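# Seat the lid fully on the box with a suction arm

## Task

Get the lid onto the box and pressed fully down so that it stays seated with no help from the robot; then switch off suction and pull the tool away from it.

## Robot and tools

ROBOT. There is one six-joint arm (a FANUC CRX-5iA model) carrying a vacuum cup instead of fingers. Joints from base outward are J1 waist, J2 shoulder, J3 elbow, J4 forearm roll, J5 wrist pitch and J6 wrist roll. Their ranges in rad are ±3.491, ±3.140, -1.187 to 4.328, ±3.316, ±3.140 and ±3.927. Load limits are 144 N m for the first three and 36 N m for the last three. The Joint positions line in a result lists them in this order.

FRAMES. Reported positions are in the scene frame. Its origin sits on the table surface under the arm's base, +z points up, and +y lies to the left when facing along +x. The base can be slightly tilted, and at long reach the printed position can be a little wrong. The cup point is the centre of the cup's rim (36 mm wide), and the cup faces along the cup point's own +z axis. About 4 cm back from the rim, the tool body and wrist camera stick out up to roughly 9 cm sideways, so leave room for them.

execute_actions. Arguments: "actions" is a list holding zero or one item, and "pictures" (true/false) is optional. An empty list only returns the current state. A motion item is {"rows": [...], "steps": n}, with 1 to 15 rows and steps 1 to 15 (default 15). Each step lasts 1/30 s; each row is used for one step, and the final row repeats if there are more steps than rows. A wait item is {"steps": n} with n up to 300, counted from the previous result, so your reply time uses some of it. A refused call moves nothing.

ROW FORMAT (used by execute_actions and move). There is one arm, so a row is one list of 7 numbers, each in [-1, 1]: dx, dy, dz, rx, ry, rz, suction. The first six are an offset, not a pose. They are expressed in the cup point's own axes, not the scene axes, and are measured from the cup point pose given in the latest result that showed it. Before any such result exists, and for a second or later call inside one reply, they count from the arm's pose when that call begins. Each row is measured from that same reference, not added onto the row before it. Scale: 1.0 equals 0.6 m of travel or 180 degrees of turn; rx, ry, rz form a single rotation vector. So dz = 0.05 means the cup moves 3 cm along its own facing direction. All-zero offsets are not a pause: they pull the arm back to the reference pose. Suction: a value above 0.01 switches vacuum on; 0.01 or less switches it off; it keeps its last value.

LIMITS ON MOTION. Each control step, the commanded pose is trimmed to lie within 70 mm and 16 degrees of the measured pose, and position takes priority over orientation. After a call's last step the arm only continues to the last trimmed pose, so a distant target may need several calls; check the reported pose and the Hand target line.

move. Arguments: "target", one 7-number row as above (an offset from the same reference, with suction sent at the start), and "speed" in m/s from 0.002 to 0.5 (default 0.25; turning is capped at twice that in rad/s). The path is straight, lasts 0.5 to 10 s, and is cut off at 10 s. It ignores obstacles, and the real motion can lag or overshoot the set speed, especially with the arm stretched. The result adds a move: line. Its ending is done (settled near target), off_target, moving, held (last step blocked) or fault, plus the distance to target. limits=paced means the sent pose was trimmed. limits=held means some steps were blocked, after which the arm may surge faster than the speed.

wait. Argument "seconds", 0 to 10; nothing new is commanded meanwhile.

zoom_image. Arguments: "camera" (cam_head_left, cam_head_right, cam_high, cam_low or cam_wrist, each 504x504) and "region" [x0, y0, x1, y1] in pixels from the top-left, at most 504 by 504. It gives a closer look at that camera's latest image.

read_manual returns only licence text. finished_scene takes "scene" (1 or 2), ends that scene permanently, grades it and opens the next one.

RESULT LINES. The state gives end_effector_position (m) and end_effector_quat_wxyz. suction_measured is the vacuum level: near 0 means no seal, 0.83 or more means airtight, and in between means leaking. part_present switches to 1 at 0.50 and back to 0 below 0.45. Flange force is an approximate external force that includes held weight; it is noisiest during speed changes, and reads "no reading" near singular poses. "pose unreachable" means the clearance check (which treats the mount as part of the arm) altered or blocked the command; HELD flags each affected step. MOTOR HOT warns of heating; an OVER-TEMPERATURE FAULT brakes the arm until it cools.

GRIPPING AND RELEASE. Turn suction on and press the whole rim flat onto a smooth, flat area of the lid, away from holes, seams and edges. Under vacuum the cup shortens, so a held part sits up to about 12 mm nearer the tool. To release, lower the lid until the box supports it, switch suction off, then back off at least 15 mm. If the cup seals onto the table, switch suction off to free it.

CAUTIONS. The arm is stiff: aiming even slightly beyond a contact can trigger a fault. Reaching 150 N on any part, or a joint's load limit, stops the arm for 10 s and cancels the rest of the call. Approach contacts slowly with small offsets. Objects may occasionally be nudged by outside pushes.

Each tool is called after "Emit:" as name(argument=value, ...) on one line, values as JSON.

## Session

Emit:
execute_actions(actions=[])

Scene clock: 0.00 s of 5000.00 s.
end_effector_position=(+0.5020, +0.0229, +0.3950) suction_measured=0.01 part_present=0 end_effector_quat_wxyz=(+0.000, -0.020, +1.000, -0.003)
Joint positions: [ 0.263  0.128  0.195  0.003 -1.632 -0.266]
Joint velocities: [-0.    -0.     0.001  0.     0.     0.   ]
Flange force (N, the push that the arm receives, along the end effector's own x y z axes): no reading
Hand target: +0.502, +0.023, +0.395; +0.000, -0.020, +1.000, -0.003

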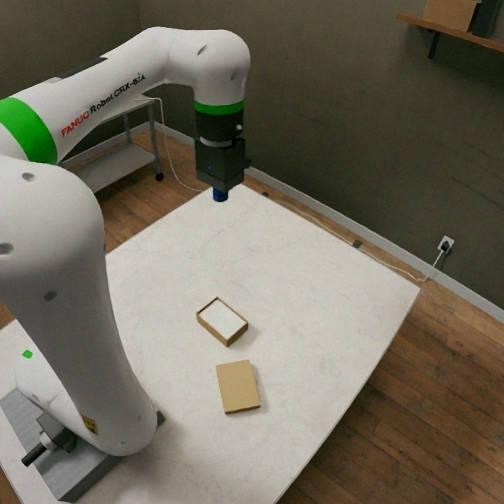

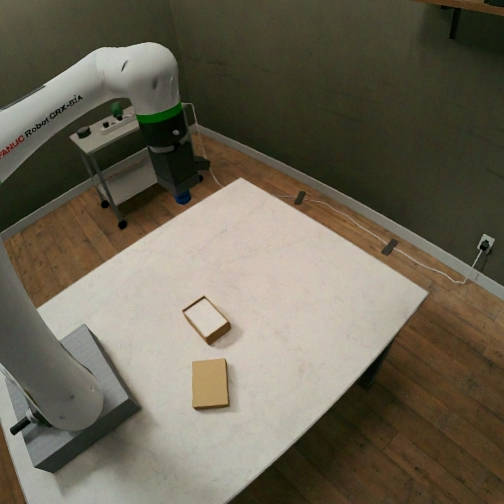

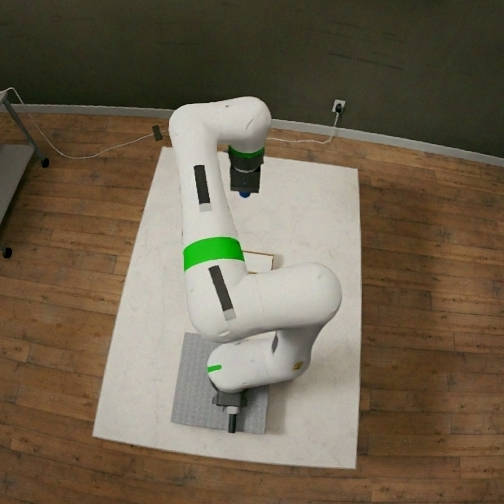

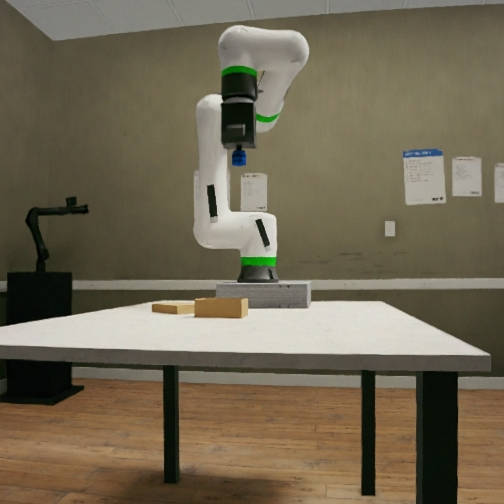

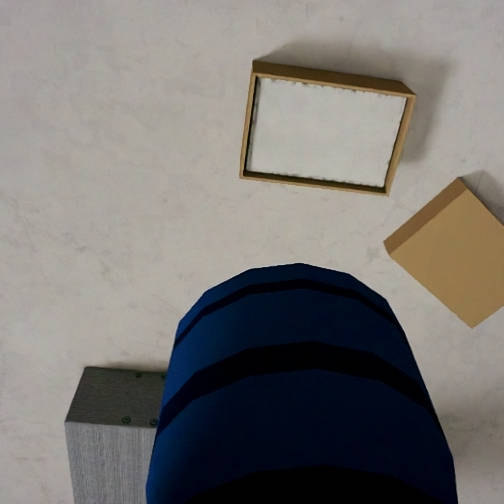

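Emit:
move(target=[0.115,-0.102,0.34,0,0,0.044,0])

Scene clock: 17.20 s of 5000.00 s.
end_effector_position=(+0.4358, -0.0422, +0.1915) suction_measured=0.01 part_present=0 end_effector_quat_wxyz=(+0.000, +0.048, +0.999, -0.004)
Joint positions: [ 0.162  0.058 -0.369  0.003 -1.138 -0.304]
Joint velocities: [-0.     0.001 -0.001 -0.     0.001  0.001]
Flange force (N, the push that the arm receives, along the end effector's own x y z axes): [5.7 -1.9 -1.7]
Hand target: +0.436, -0.042, +0.191; +0.000, +0.048, +0.999, -0.004
Off the commanded pose: 0.000 m, 0 deg.
After step 90, 12.90 s passed at rest.
move: done

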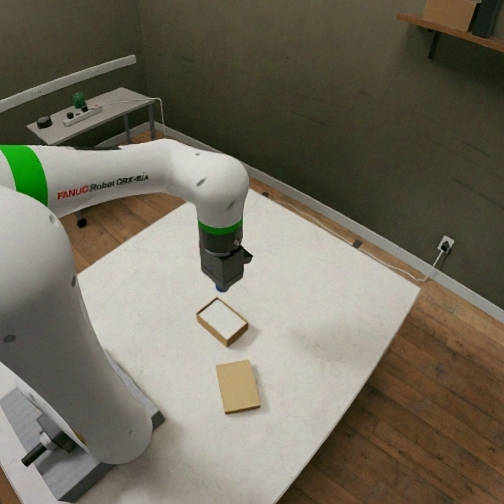

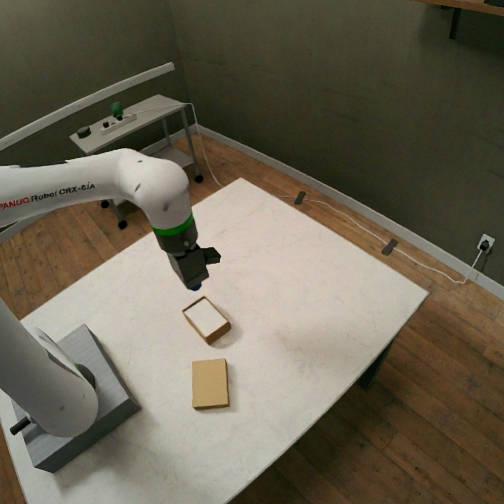

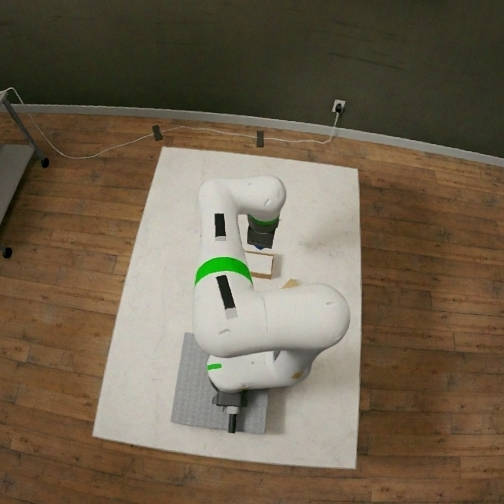

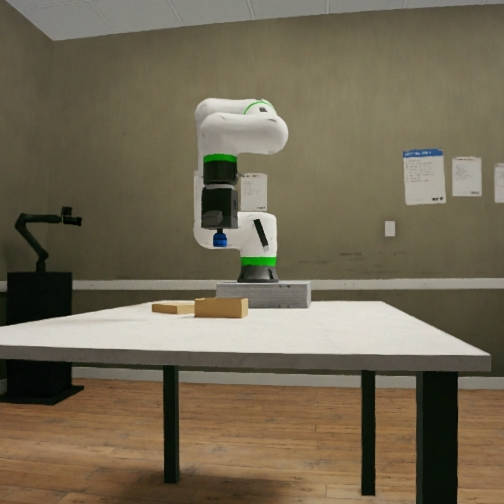

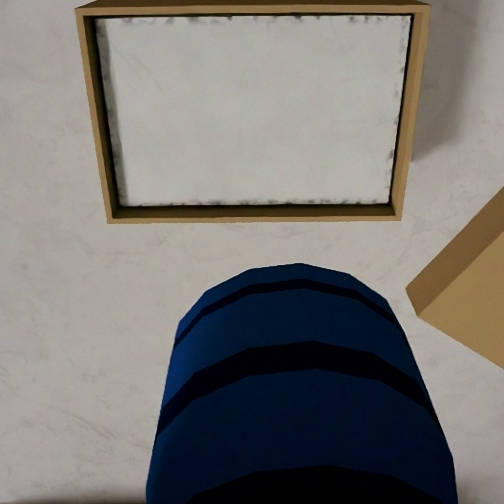

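Emit:
move(target=[0.188,-0.292,0.029,0,0,0.19,0])

Scene clock: 32.23 s of 5000.00 s.
end_effector_position=(+0.3066, -0.2068, +0.1756) suction_measured=0.01 part_present=0 end_effector_quat_wxyz=(+0.001, +0.340, +0.941, -0.005)
Joint positions: [-0.278 -0.097 -0.567  0.003 -1.095 -0.461]
Joint velocities: [-0.001  0.     0.    -0.001 -0.     0.001]
Flange force (N, the push that the arm receives, along the end effector's own x y z axes): [3.6 -2.8 -3.4]
Hand target: +0.307, -0.207, +0.176; +0.001, +0.340, +0.940, -0.005
Off the commanded pose: 0.001 m, 0 deg.
After step 90, 10.43 s passed at rest.
move: done

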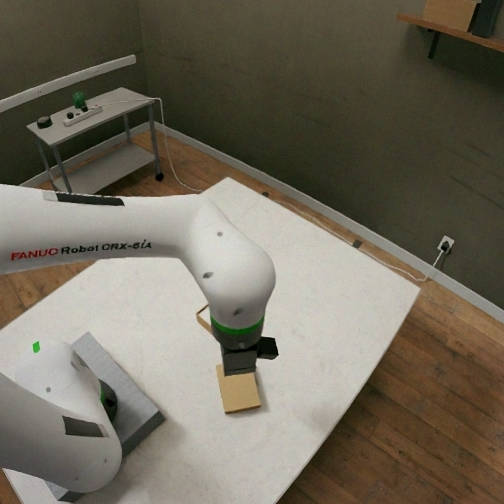

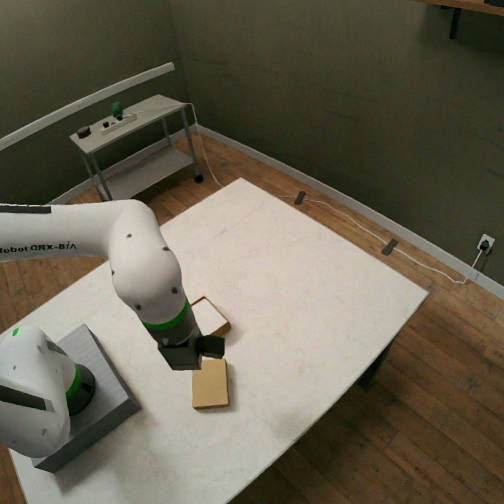

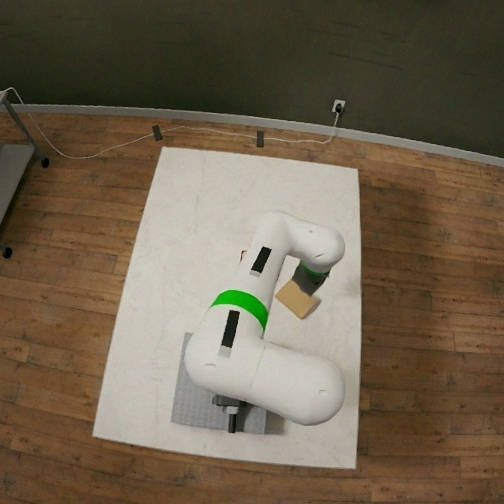

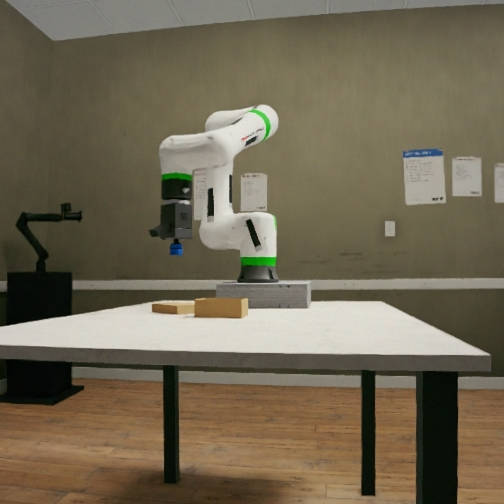

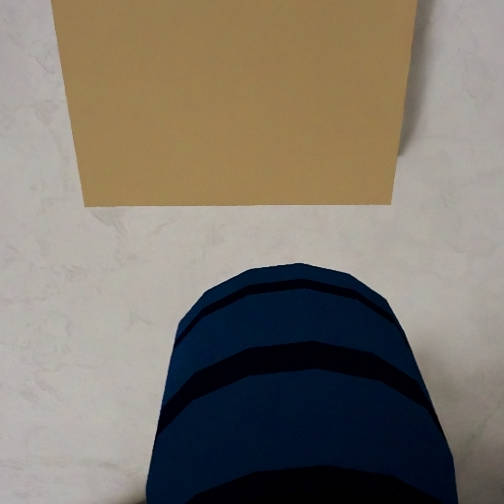

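Emit:
move(target=[-0.015,0.0127,0.2,0,0,0,0])

Emit:
move(target=[0,0,0.055,0,0,0,1], speed=0.03)

Scene clock: 48.03 s of 5000.00 s.
end_effector_position=(+0.3185, -0.2073, +0.0552) suction_measured=0.01 part_present=0 end_effector_quat_wxyz=(+0.001, +0.339, +0.941, -0.004)
Joint positions: [-0.27   0.145 -0.668  0.003 -0.752 -0.469]
Joint velocities: [-0.001  0.001  0.001  0.     0.     0.002]
Flange force (N, the push that the arm receives, along the end effector's own x y z axes): [-1.6 -2.5 -3.8]
Hand target: +0.319, -0.207, +0.055; +0.001, +0.339, +0.941, -0.004
Off the commanded pose: 0.001 m, 0 deg.
After step 90, 11.83 s passed at rest.
move: done

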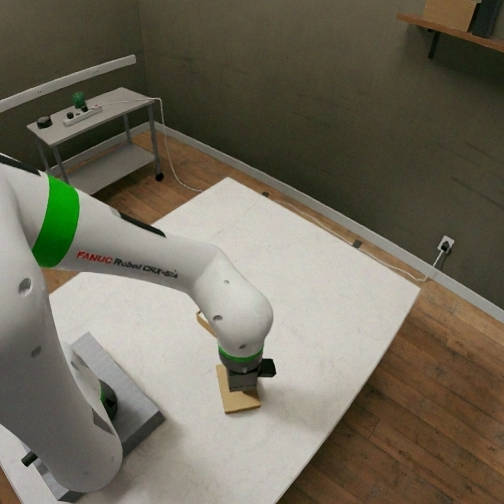

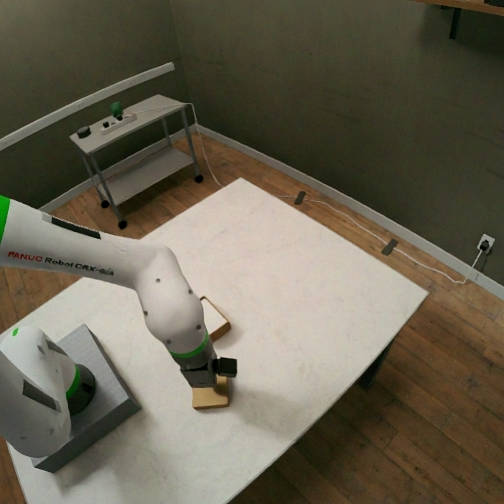

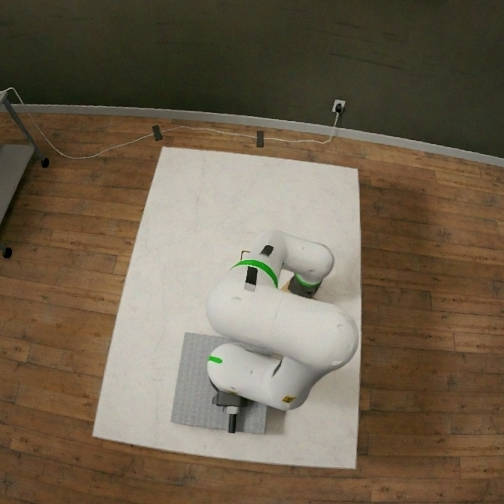

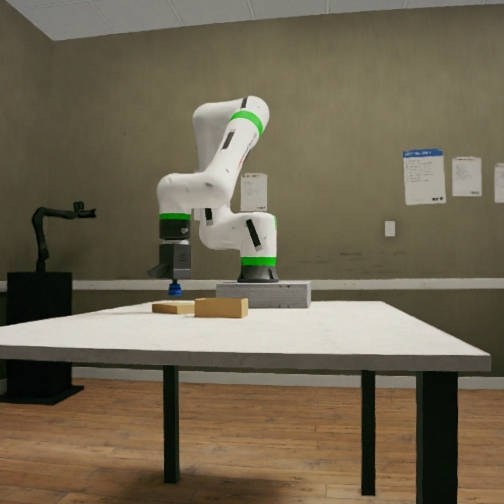

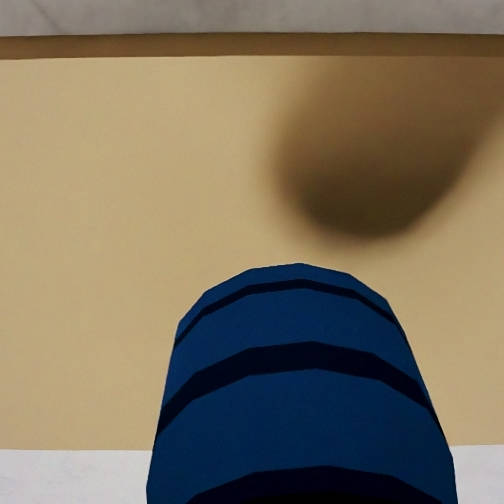

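Scene clock: 49.40 s of 5000.00 s.
end_effector_position=(+0.3186, -0.2075, +0.0221) suction_measured=0.96 part_present=1 end_effector_quat_wxyz=(+0.001, +0.339, +0.941, -0.004)
Joint positions: [-0.27   0.224 -0.686  0.003 -0.655 -0.469]
Joint velocities: [-0.     0.001 -0.     0.     0.    -0.   ]
Flange force (N, the push that the arm receives, along the end effector's own x y z axes): [1.6 -3.7 -4.1]
Hand target: +0.319, -0.207, +0.022; +0.001, +0.339, +0.941, -0.004
Off the commanded pose: 0.000 m, 0 deg.
move: done

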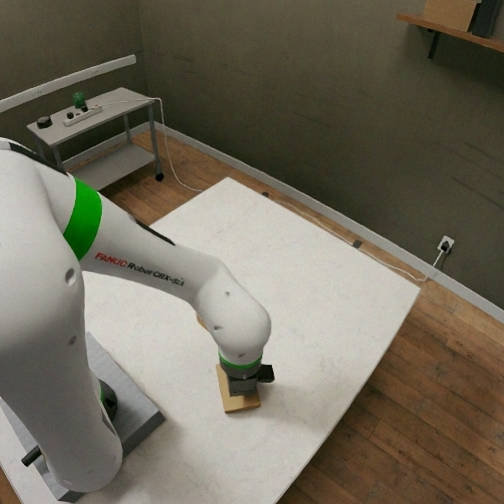

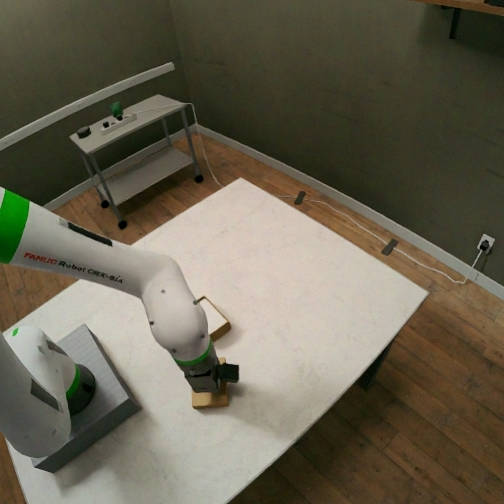

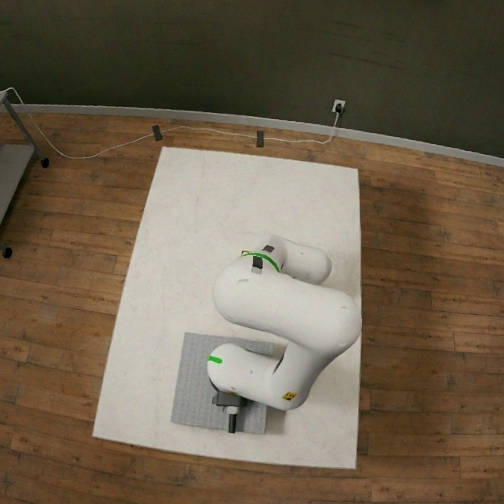

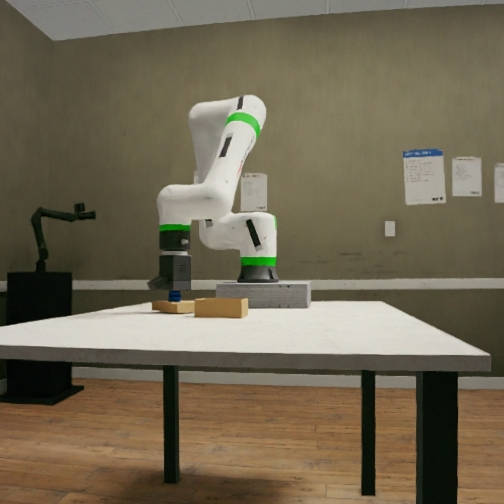

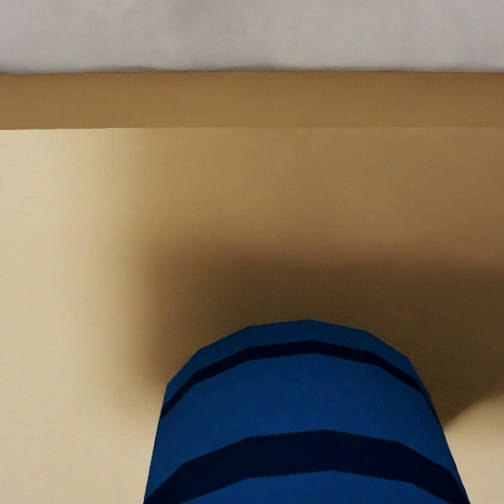

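Emit:
move(target=[0,0,-0.105,0,0,0,1], speed=0.12)

Emit:
move(target=[0.0253,0.3367,0,0,0,-0.19,1])

Emit:
move(target=[0,0,0.03,0,0,0,1], speed=0.04)

Emit:
zoom_image(camera="cam_low", region=[180,270,260,325])

Emit:
zoom_image(camera="cam_head_left", region=[180,270,270,360])

Scene clock: 73.27 s of 5000.00 s.
end_effector_position=(+0.3185, -0.2072, +0.0853) suction_measured=0.98 part_present=1 end_effector_quat_wxyz=(+0.001, +0.340, +0.941, -0.005)
Joint positions: [-0.27   0.081 -0.645  0.003 -0.839 -0.469]
Joint velocities: [ 0.    -0.001 -0.    -0.001 -0.     0.   ]
Flange force (N, the push that the arm receives, along the end effector's own x y z axes): [6.0 -4.4 -2.1]
Hand target: +0.319, -0.207, +0.085; +0.001, +0.339, +0.941, -0.005
Off the commanded pose: 0.000 m, 0 deg.
After step 90, 19.97 s passed at rest.
move: done

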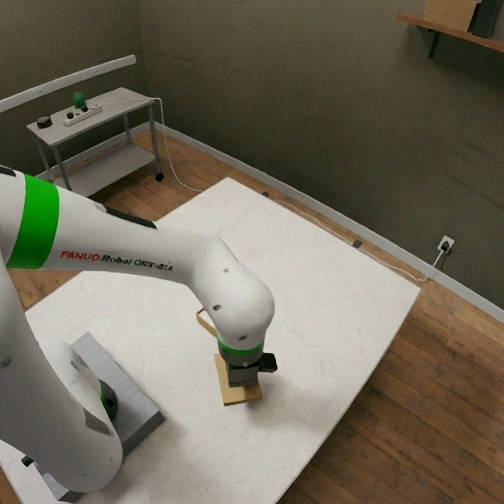

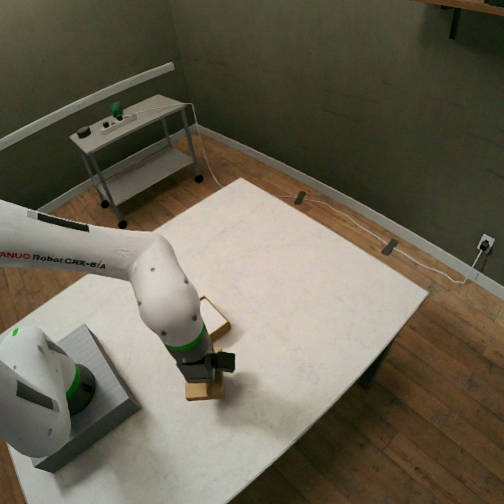

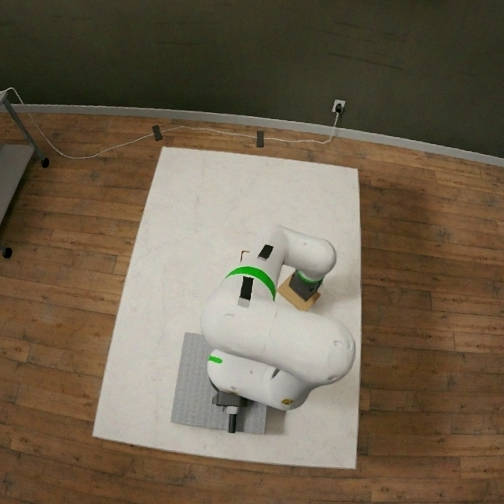

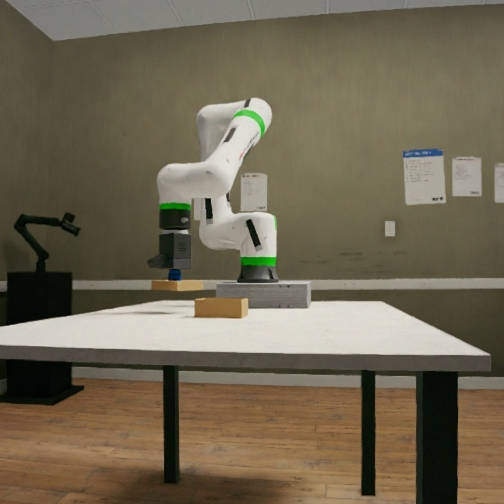

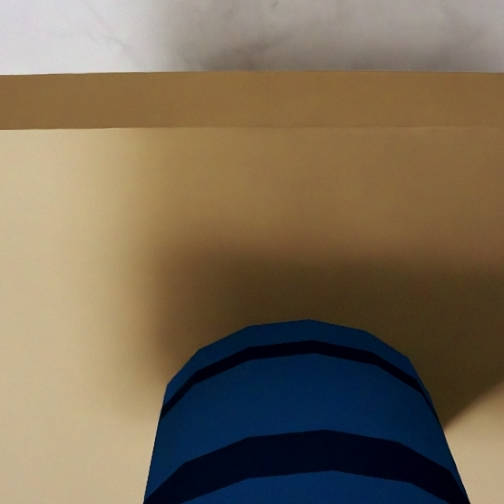

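Scene clock: 74.83 s of 5000.00 s.
end_effector_position=(+0.4359, -0.0409, +0.0838) suction_measured=0.98 part_present=1 end_effector_quat_wxyz=(+0.000, +0.048, +0.999, -0.003)
Joint positions: [ 0.166  0.214 -0.487  0.003 -0.864 -0.308]
Joint velocities: [ 0.001  0.001  0.    -0.001 -0.     0.001]
Flange force (N, the push that the arm receives, along the end effector's own x y z axes): [0.5 -5.5 -2.3]
Hand target: +0.436, -0.041, +0.084; +0.000, +0.048, +0.999, -0.003
Off the commanded pose: 0.001 m, 0 deg.
move: done

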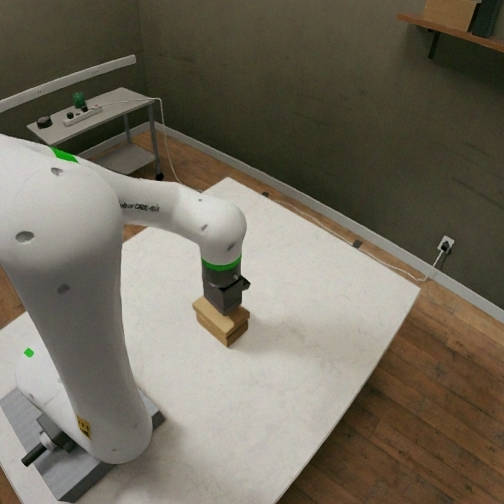

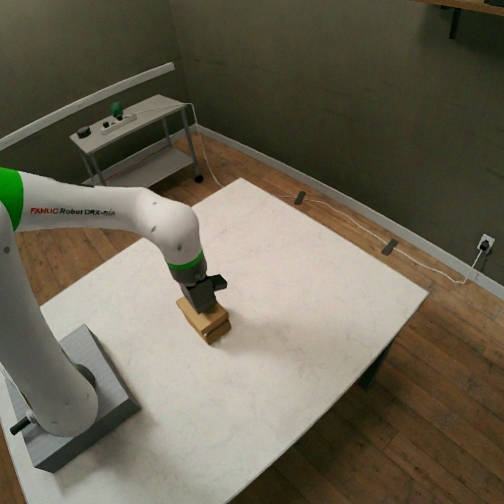

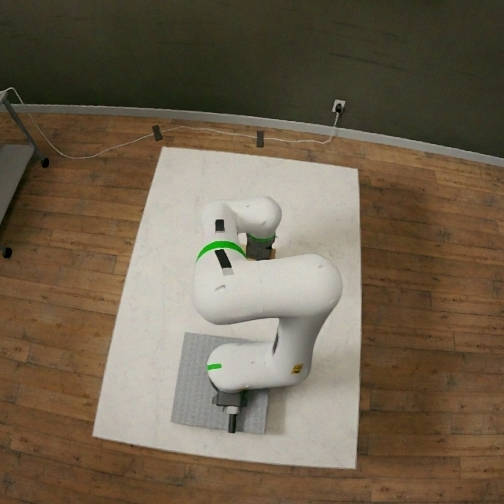

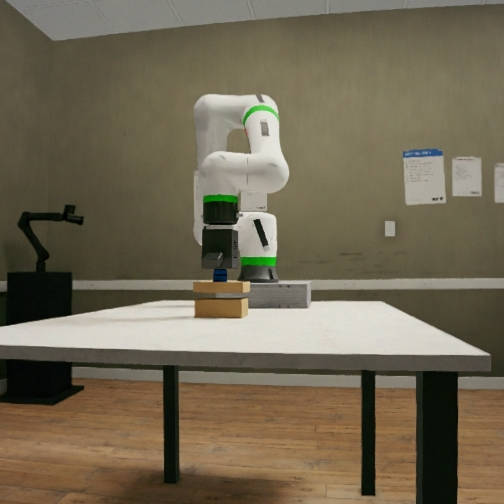

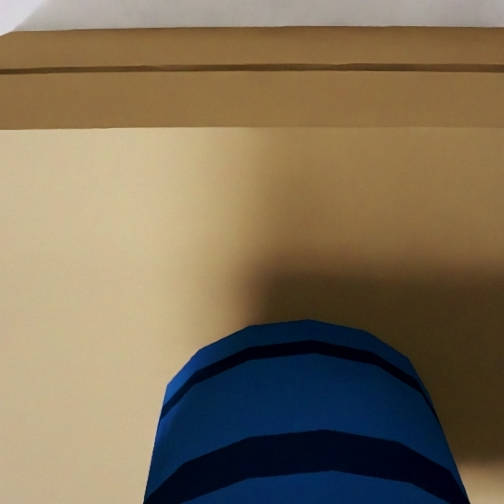

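Scene clock: 75.57 s of 5000.00 s.
end_effector_position=(+0.4359, -0.0410, +0.0658) suction_measured=0.98 part_present=1 end_effector_quat_wxyz=(+0.000, +0.048, +0.999, -0.003)
Joint positions: [ 0.166  0.247 -0.5    0.003 -0.818 -0.308]
Joint velocities: [-0.001  0.001  0.001  0.     0.001  0.001]
Flange force (N, the push that the arm receives, along the end effector's own x y z axes): [0.7 -1.5 1.6]
Hand target: +0.436, -0.041, +0.066; +0.000, +0.048, +0.999, -0.003
Off the commanded pose: 0.000 m, 0 deg.
move: done

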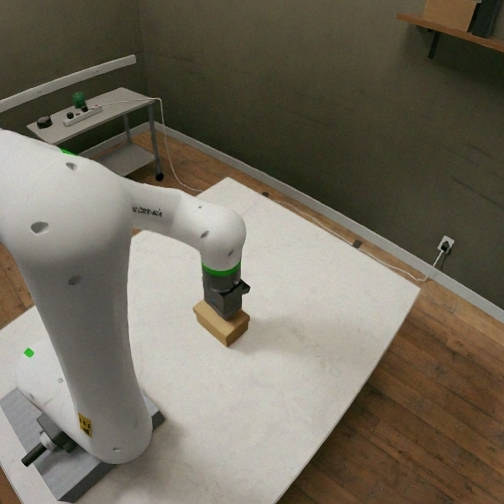

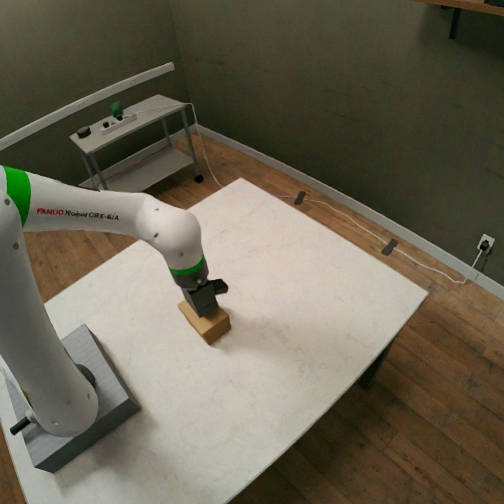

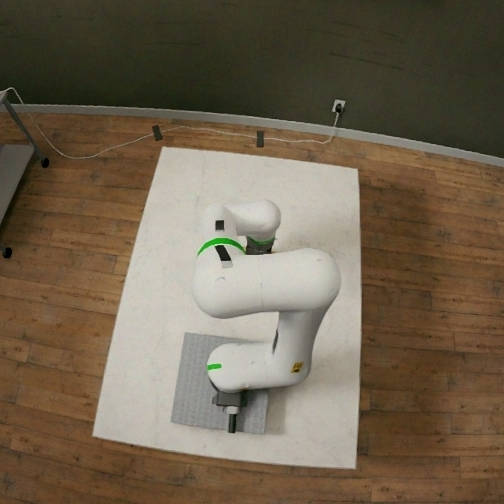

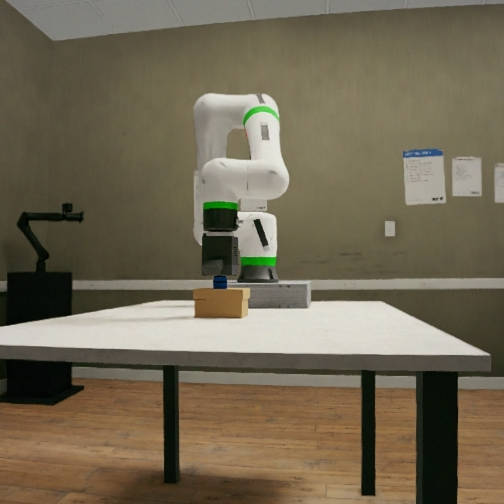

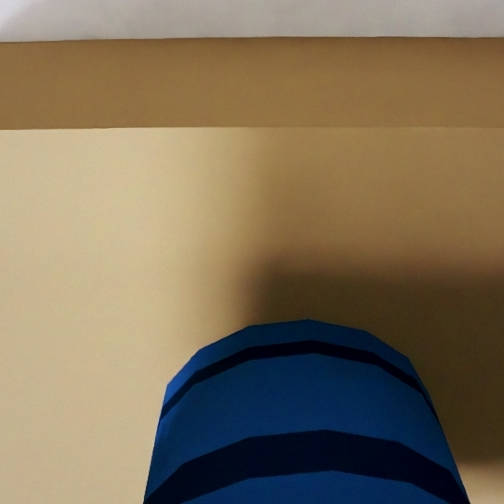

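Region (180, 270, 260, 325) of cam_low's 504x504 image, scaled by 6.300, with more detail than that image has; it fills the top 346 rows of this view, and the rest is white.

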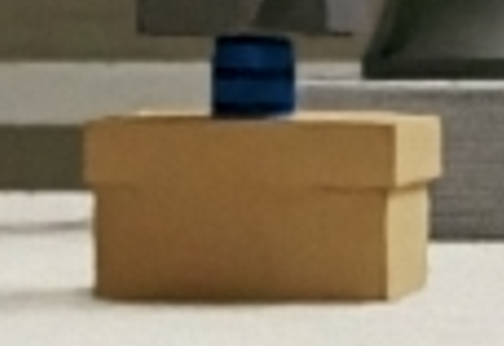

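Region (180, 270, 270, 360) of cam_head_left's 504x504 image, scaled by 5.600, with more detail than that image has.

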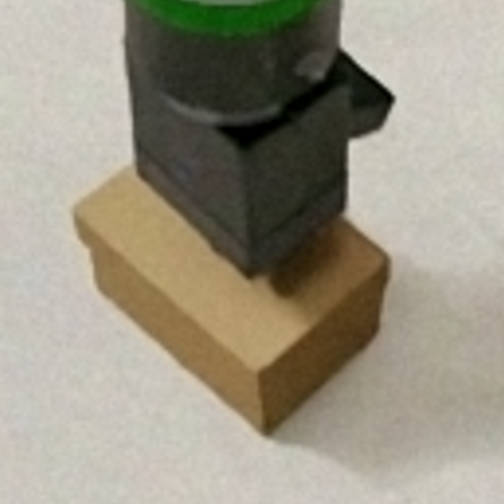

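Emit:
move(target=[0,0.001,0.012,0,0,0,1], speed=0.008)

Emit:
zoom_image(camera="cam_low", region=[180,270,260,325])

Scene clock: 84.97 s of 5000.00 s.
end_effector_position=(+0.4359, -0.0404, +0.0586) suction_measured=0.98 part_present=1 end_effector_quat_wxyz=(+0.000, +0.048, +0.999, -0.003)
Joint positions: [ 0.167  0.261 -0.504  0.003 -0.8   -0.309]
Joint velocities: [-0.     0.    -0.001  0.     0.    -0.   ]
Flange force (N, the push that the arm receives, along the end effector's own x y z axes): [-0.6 1.5 -9.6]
Hand target: +0.436, -0.040, +0.059; +0.000, +0.048, +0.999, -0.003
Off the commanded pose: 0.000 m, 0 deg.
After step 90, 5.27 s passed at rest.
move: done

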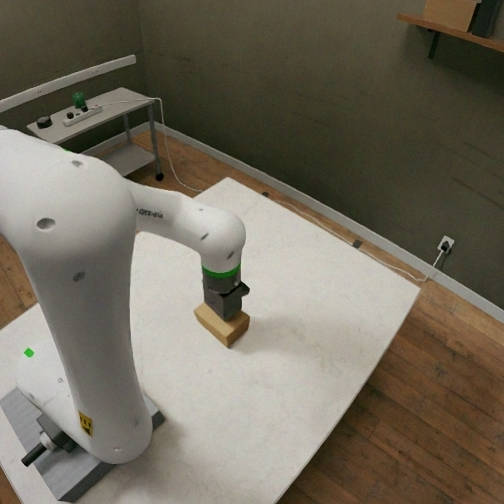

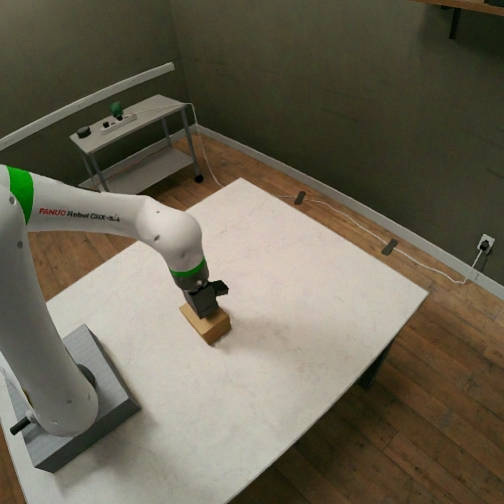

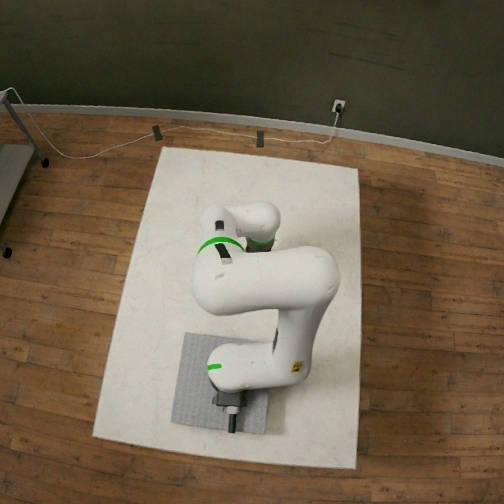

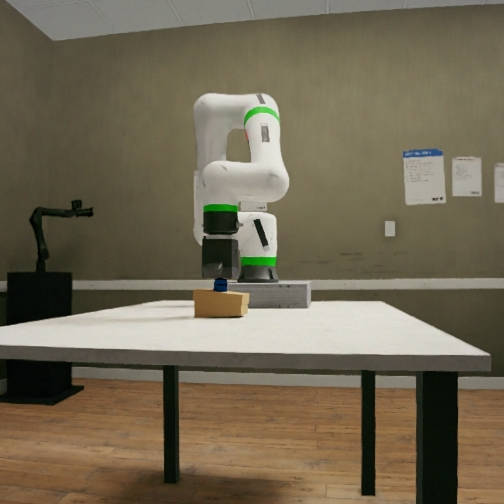

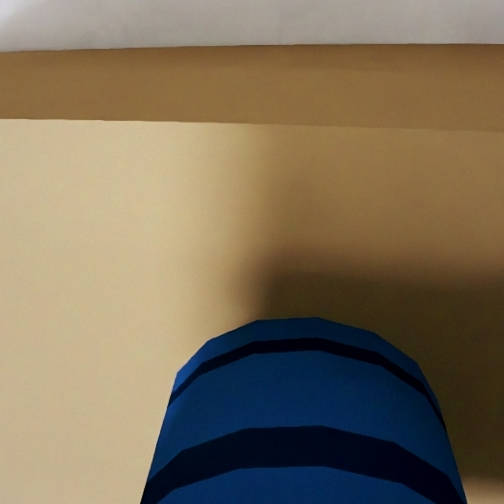

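Region (180, 270, 260, 325) of cam_low's 504x504 image, scaled by 6.300, with more detail than that image has; it fills the top 346 rows of this view, and the rest is white.

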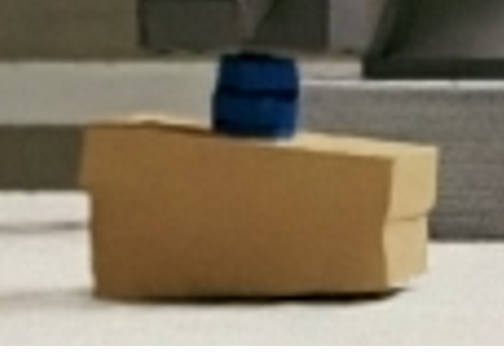

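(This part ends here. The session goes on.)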